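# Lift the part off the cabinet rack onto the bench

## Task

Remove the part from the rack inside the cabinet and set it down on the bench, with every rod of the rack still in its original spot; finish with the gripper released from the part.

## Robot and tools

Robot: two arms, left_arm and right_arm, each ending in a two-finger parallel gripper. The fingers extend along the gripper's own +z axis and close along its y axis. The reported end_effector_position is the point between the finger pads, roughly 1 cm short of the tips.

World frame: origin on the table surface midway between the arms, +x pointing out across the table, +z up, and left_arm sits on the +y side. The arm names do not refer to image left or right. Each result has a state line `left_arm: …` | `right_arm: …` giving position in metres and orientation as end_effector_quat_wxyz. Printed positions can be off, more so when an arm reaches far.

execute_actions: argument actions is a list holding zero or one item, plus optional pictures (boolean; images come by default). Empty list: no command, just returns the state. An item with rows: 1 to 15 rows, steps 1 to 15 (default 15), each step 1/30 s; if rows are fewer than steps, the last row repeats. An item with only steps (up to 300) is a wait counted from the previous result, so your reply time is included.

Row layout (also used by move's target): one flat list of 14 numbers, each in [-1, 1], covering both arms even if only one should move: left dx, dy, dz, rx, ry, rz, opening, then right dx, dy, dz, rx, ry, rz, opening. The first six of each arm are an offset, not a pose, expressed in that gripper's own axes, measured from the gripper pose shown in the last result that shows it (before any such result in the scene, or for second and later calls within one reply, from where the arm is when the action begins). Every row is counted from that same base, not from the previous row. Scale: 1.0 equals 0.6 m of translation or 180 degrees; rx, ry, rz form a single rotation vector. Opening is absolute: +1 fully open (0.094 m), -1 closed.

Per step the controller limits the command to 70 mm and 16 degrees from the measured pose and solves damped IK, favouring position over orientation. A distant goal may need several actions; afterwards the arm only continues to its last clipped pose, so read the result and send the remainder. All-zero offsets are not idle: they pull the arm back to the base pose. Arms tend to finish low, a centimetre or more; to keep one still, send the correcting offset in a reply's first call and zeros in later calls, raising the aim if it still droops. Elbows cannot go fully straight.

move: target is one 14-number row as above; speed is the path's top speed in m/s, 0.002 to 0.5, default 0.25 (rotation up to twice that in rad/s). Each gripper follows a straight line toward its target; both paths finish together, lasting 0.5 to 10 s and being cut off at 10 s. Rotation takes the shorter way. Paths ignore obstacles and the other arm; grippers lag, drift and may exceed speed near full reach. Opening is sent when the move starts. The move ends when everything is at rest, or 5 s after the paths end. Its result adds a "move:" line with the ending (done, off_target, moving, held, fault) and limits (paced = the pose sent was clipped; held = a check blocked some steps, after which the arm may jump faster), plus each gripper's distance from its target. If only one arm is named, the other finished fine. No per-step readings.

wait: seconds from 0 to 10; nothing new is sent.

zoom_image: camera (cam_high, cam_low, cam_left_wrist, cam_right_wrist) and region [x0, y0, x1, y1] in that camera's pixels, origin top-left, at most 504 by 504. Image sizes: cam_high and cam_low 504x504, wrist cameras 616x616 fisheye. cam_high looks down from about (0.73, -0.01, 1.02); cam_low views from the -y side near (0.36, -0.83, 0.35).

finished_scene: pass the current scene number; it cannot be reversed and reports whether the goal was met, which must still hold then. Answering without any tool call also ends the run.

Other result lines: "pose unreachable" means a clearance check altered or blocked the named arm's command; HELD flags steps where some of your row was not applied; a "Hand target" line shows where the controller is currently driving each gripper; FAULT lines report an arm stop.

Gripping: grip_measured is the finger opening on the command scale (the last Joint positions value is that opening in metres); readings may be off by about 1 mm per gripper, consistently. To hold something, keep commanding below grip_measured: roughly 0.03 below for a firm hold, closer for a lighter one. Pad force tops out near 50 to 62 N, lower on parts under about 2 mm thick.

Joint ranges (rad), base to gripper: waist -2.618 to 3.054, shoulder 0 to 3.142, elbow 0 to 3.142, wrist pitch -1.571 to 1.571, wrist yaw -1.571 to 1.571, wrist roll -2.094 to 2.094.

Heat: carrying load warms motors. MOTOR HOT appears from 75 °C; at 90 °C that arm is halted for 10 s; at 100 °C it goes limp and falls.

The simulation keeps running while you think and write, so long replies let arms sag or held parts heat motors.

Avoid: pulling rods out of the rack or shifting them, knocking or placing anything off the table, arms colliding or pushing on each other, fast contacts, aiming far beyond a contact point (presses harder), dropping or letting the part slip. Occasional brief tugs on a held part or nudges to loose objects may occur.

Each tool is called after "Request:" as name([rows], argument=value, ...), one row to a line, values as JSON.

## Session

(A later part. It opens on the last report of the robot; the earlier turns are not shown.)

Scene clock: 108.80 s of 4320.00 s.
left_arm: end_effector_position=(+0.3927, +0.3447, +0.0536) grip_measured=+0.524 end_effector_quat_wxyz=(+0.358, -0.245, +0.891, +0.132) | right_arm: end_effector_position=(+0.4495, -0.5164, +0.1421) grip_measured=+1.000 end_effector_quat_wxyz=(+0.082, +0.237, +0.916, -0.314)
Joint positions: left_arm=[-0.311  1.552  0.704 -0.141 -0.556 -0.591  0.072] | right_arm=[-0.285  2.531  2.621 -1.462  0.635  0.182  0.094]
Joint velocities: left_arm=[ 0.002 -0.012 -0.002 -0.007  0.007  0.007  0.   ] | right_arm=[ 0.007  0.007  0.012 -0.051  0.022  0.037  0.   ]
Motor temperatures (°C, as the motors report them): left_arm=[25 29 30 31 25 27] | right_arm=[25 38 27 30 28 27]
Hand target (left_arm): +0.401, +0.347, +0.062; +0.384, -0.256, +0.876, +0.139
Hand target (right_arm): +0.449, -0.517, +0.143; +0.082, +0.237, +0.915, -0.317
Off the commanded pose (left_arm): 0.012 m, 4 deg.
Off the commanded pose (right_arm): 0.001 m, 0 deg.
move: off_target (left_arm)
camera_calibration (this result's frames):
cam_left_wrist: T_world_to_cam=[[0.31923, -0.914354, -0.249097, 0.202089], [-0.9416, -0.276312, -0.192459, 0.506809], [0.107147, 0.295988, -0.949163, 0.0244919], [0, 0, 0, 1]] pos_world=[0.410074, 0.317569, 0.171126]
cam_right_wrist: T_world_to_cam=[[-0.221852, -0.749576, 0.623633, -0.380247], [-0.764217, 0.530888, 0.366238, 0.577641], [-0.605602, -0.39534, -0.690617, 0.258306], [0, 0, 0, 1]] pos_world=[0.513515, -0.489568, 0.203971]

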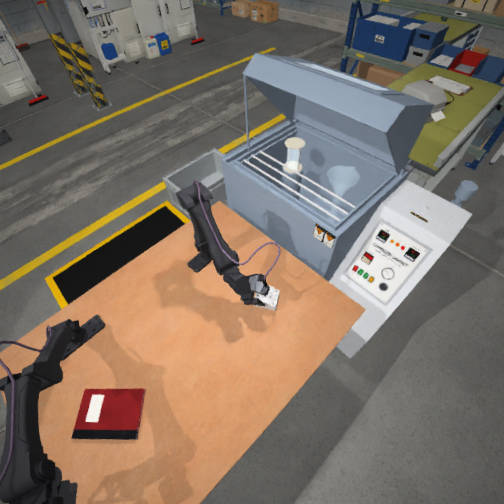

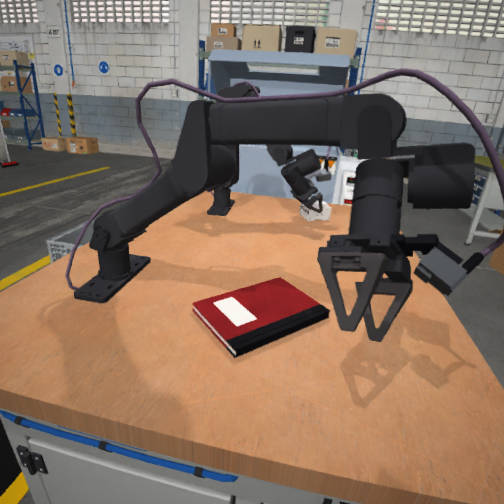

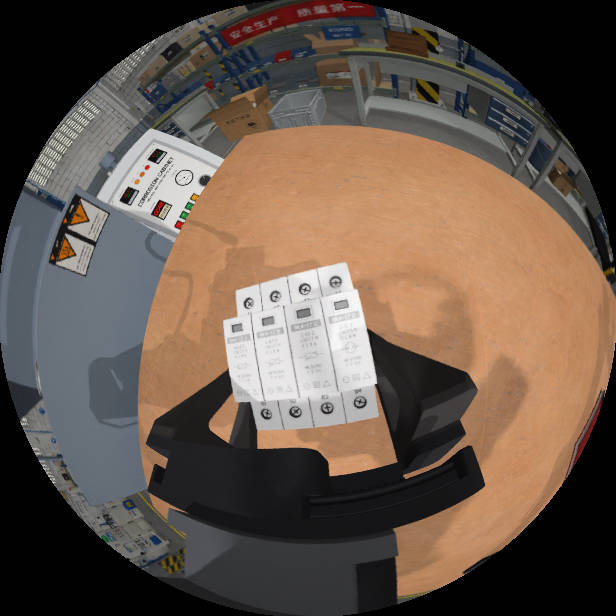

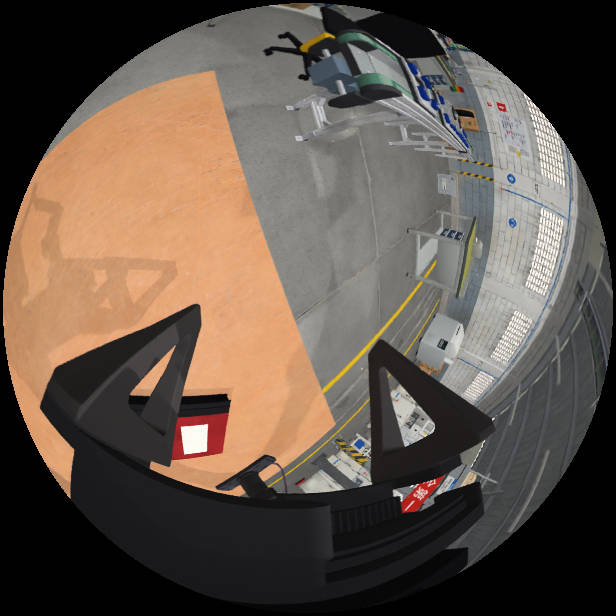

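Sag has shrunk, so it is probably touching; a little lower.

Request:
move(target=[0.008,0,0.008,0,0,0,0.46,0,0,0,0,0,0,1], speed=0.02)

Request:
move(target=[0,0,0,0,0,0,1,0,0,0,0,0,0,1])

Request:
move(target=[-0.12,0,-0.13,0,0,0,1,0,0,0,0,0,0,1])

Scene clock: 112.43 s of 4320.00 s.
left_arm: end_effector_position=(+0.3923, +0.3445, +0.0523) grip_measured=+0.524 end_effector_quat_wxyz=(+0.359, -0.245, +0.891, +0.130) | right_arm: end_effector_position=(+0.4498, -0.5157, +0.1415) grip_measured=+1.000 end_effector_quat_wxyz=(+0.082, +0.237, +0.916, -0.312)
Joint positions: left_arm=[-0.311  1.552  0.697 -0.131 -0.554 -0.591  0.072] | right_arm=[-0.285  2.531  2.621 -1.462  0.63   0.182  0.094]
Joint velocities: left_arm=[-0.002 -0.002  0.002 -0.066  0.037 -0.066  0.   ] | right_arm=[-0.007 -0.022  0.007 -0.007  0.022 -0.037  0.   ]
Motor temperatures (°C, as the motors report them): left_arm=[25 29 30 31 25 27] | right_arm=[25 38 27 30 28 27]
Hand target (left_arm): +0.392, +0.345, +0.047; +0.358, -0.245, +0.891, +0.132
Hand target (right_arm): +0.450, -0.516, +0.142; +0.082, +0.237, +0.916, -0.314
Off the commanded pose (left_arm): 0.006 m, 0 deg.
Off the commanded pose (right_arm): 0.001 m, 0 deg.
move: done
camera_calibration (this result's frames):
cam_left_wrist: T_world_to_cam=[[0.318917, -0.915242, -0.246218, 0.202011], [-0.941384, -0.275754, -0.194308, 0.505916], [0.109943, 0.293754, -0.949537, 0.0230794], [0, 0, 0, 1]] pos_world=[0.409299, 0.317618, 0.169957]
cam_right_wrist: T_world_to_cam=[[-0.221894, -0.752714, 0.619826, -0.380429], [-0.765191, 0.528417, 0.367774, 0.576639], [-0.604355, -0.392678, -0.693223, 0.259565], [0, 0, 0, 1]] pos_world=[0.513694, -0.489135, 0.203663]

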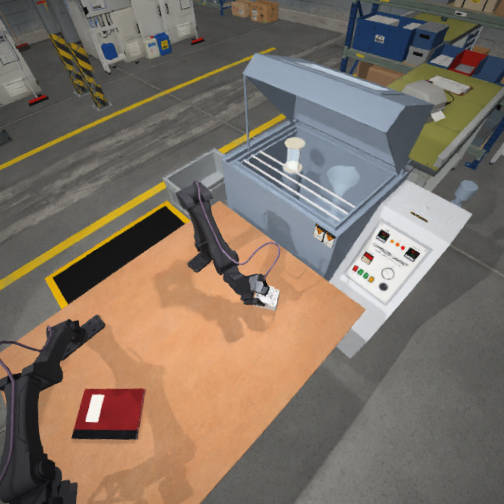

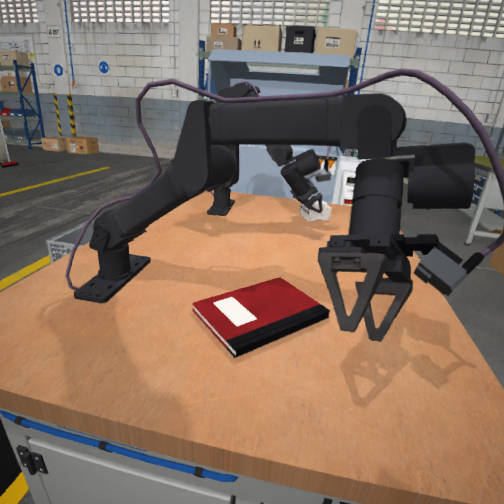

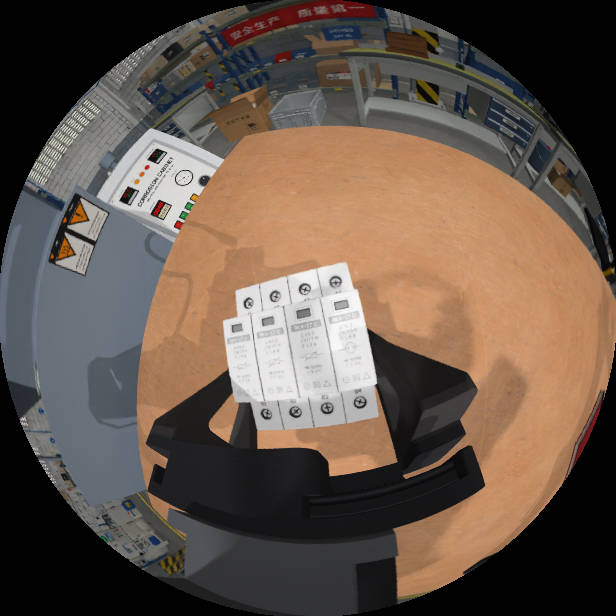

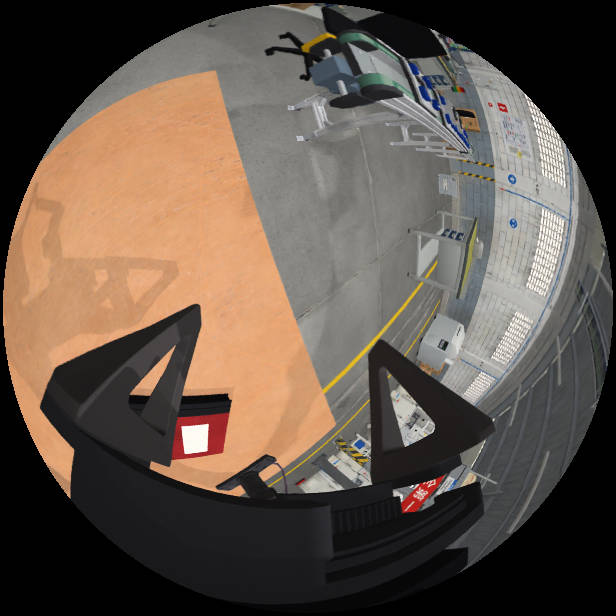

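Scene clock: 112.93 s of 4320.00 s.
left_arm: end_effector_position=(+0.3923, +0.3444, +0.0523) grip_measured=+1.000 end_effector_quat_wxyz=(+0.359, -0.245, +0.891, +0.130) | right_arm: end_effector_position=(+0.4501, -0.5151, +0.1411) grip_measured=+1.000 end_effector_quat_wxyz=(+0.082, +0.237, +0.917, -0.310)
Joint positions: left_arm=[-0.311  1.552  0.697 -0.131 -0.554 -0.592  0.094] | right_arm=[-0.285  2.531  2.621 -1.462  0.626  0.182  0.094]
Joint velocities: left_arm=[ 0.012 -0.012  0.012 -0.022 -0.051 -0.037  0.   ] | right_arm=[-0.012 -0.017 -0.002 -0.066  0.037  0.007  0.   ]
Motor temperatures (°C, as the motors report them): left_arm=[25 29 30 31 25 27] | right_arm=[25 38 27 30 28 27]
Hand target (left_arm): +0.392, +0.344, +0.052; +0.359, -0.245, +0.891, +0.130
Hand target (right_arm): +0.450, -0.516, +0.142; +0.082, +0.237, +0.916, -0.312
Off the commanded pose (left_arm): 0.000 m, 0 deg.
Off the commanded pose (right_arm): 0.001 m, 0 deg.
move: done
camera_calibration (this result's frames):
cam_left_wrist: T_world_to_cam=[[0.318993, -0.915354, -0.245706, 0.201928], [-0.941351, -0.275913, -0.194241, 0.505937], [0.110006, 0.293258, -0.949683, 0.0232222], [0, 0, 0, 1]] pos_world=[0.409297, 0.31762, 0.169943]
cam_right_wrist: T_world_to_cam=[[-0.221926, -0.755595, 0.616299, -0.380589], [-0.76609, 0.526129, 0.369181, 0.575714], [-0.603204, -0.390209, -0.695616, 0.260729], [0, 0, 0, 1]] pos_world=[0.513859, -0.488733, 0.203382]

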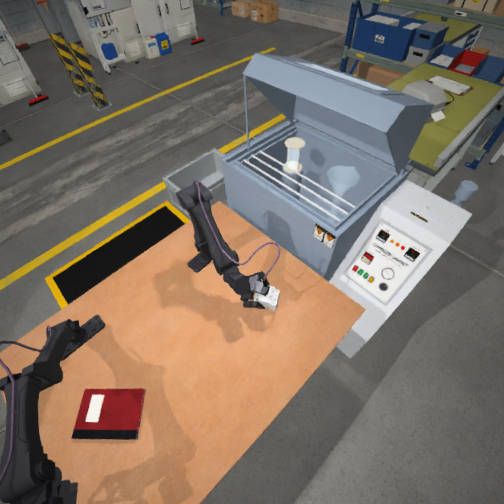

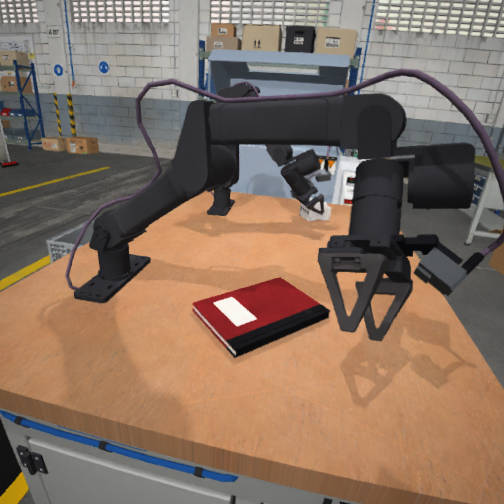

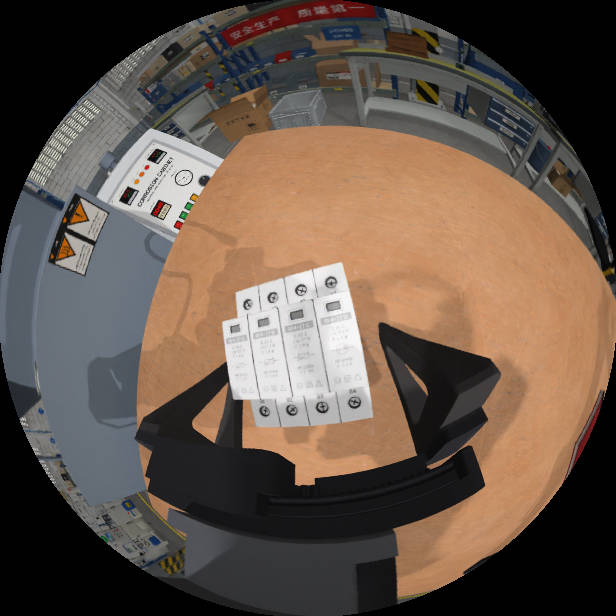

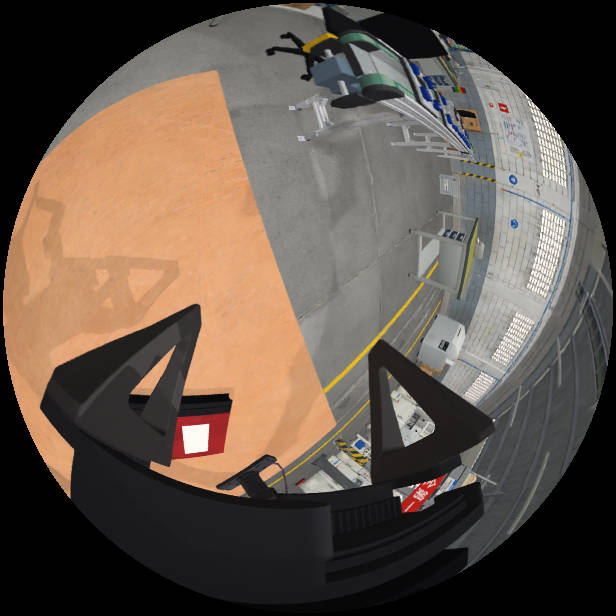

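Scene clock: 114.13 s of 4320.00 s.
left_arm: end_effector_position=(+0.3910, +0.3379, +0.1517) grip_measured=+1.000 end_effector_quat_wxyz=(+0.355, -0.242, +0.894, +0.127) | right_arm: end_effector_position=(+0.4504, -0.5144, +0.1406) grip_measured=+1.000 end_effector_quat_wxyz=(+0.082, +0.237, +0.918, -0.307)
Joint positions: left_arm=[-0.33   1.393  0.994 -0.601 -0.554 -0.608  0.094] | right_arm=[-0.285  2.531  2.621 -1.462  0.621  0.182  0.094]
Joint velocities: left_arm=[ 0.012 -0.007 -0.007 -0.051  0.007  0.022  0.   ] | right_arm=[-0.002 -0.017  0.002 -0.037  0.007 -0.051  0.   ]
Motor temperatures (°C, as the motors report them): left_arm=[25 29 30 31 25 27] | right_arm=[25 38 27 30 28 27]
Hand target (left_arm): +0.391, +0.337, +0.159; +0.359, -0.245, +0.891, +0.130
Hand target (right_arm): +0.450, -0.515, +0.141; +0.082, +0.237, +0.917, -0.310
Off the commanded pose (left_arm): 0.007 m, 1 deg.
Off the commanded pose (right_arm): 0.001 m, 0 deg.
move: done
camera_calibration (this result's frames):
cam_left_wrist: T_world_to_cam=[[0.309858, -0.919229, -0.242913, 0.22524], [-0.94503, -0.269698, -0.184884, 0.520145], [0.104438, 0.286848, -0.952266, 0.124456], [0, 0, 0, 1]] pos_world=[0.408762, 0.311629, 0.269396]
cam_right_wrist: T_world_to_cam=[[-0.221953, -0.758699, 0.612464, -0.380756], [-0.767063, 0.523643, 0.370692, 0.574712], [-0.601956, -0.387522, -0.698194, 0.261991], [0, 0, 0, 1]] pos_world=[0.514038, -0.488296, 0.203078]

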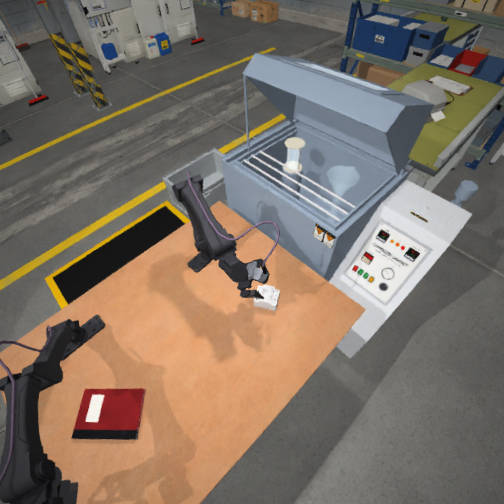

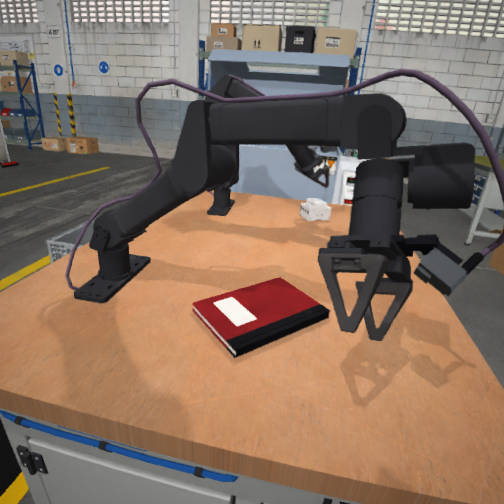

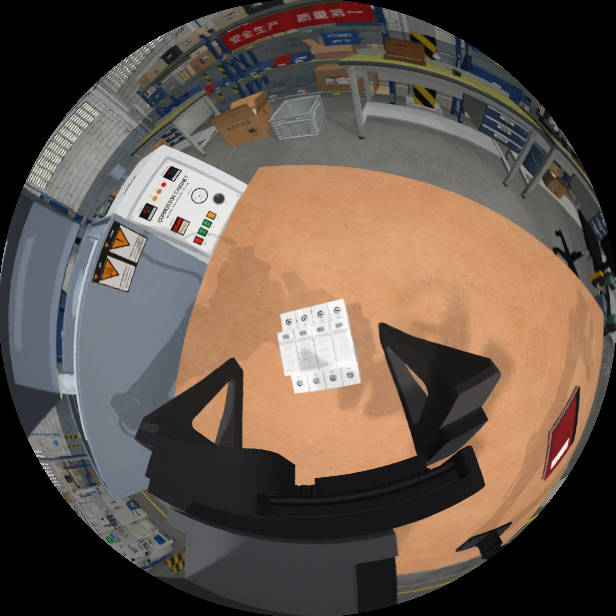

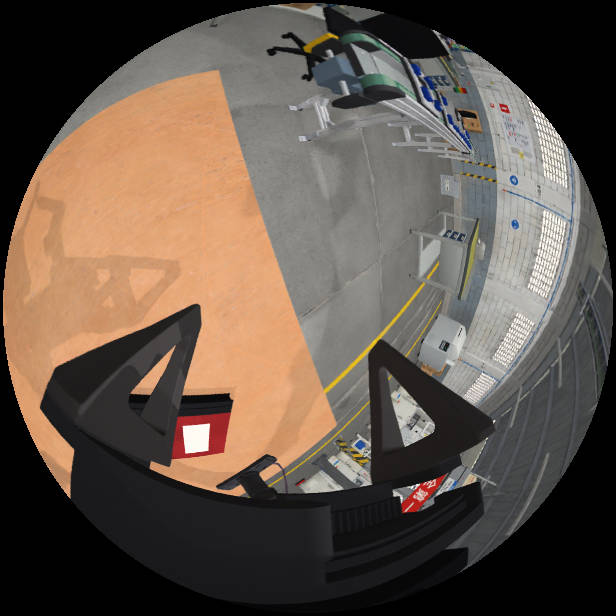

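Request:
finished_scene(scene=1)

The scene is finished: the task was done.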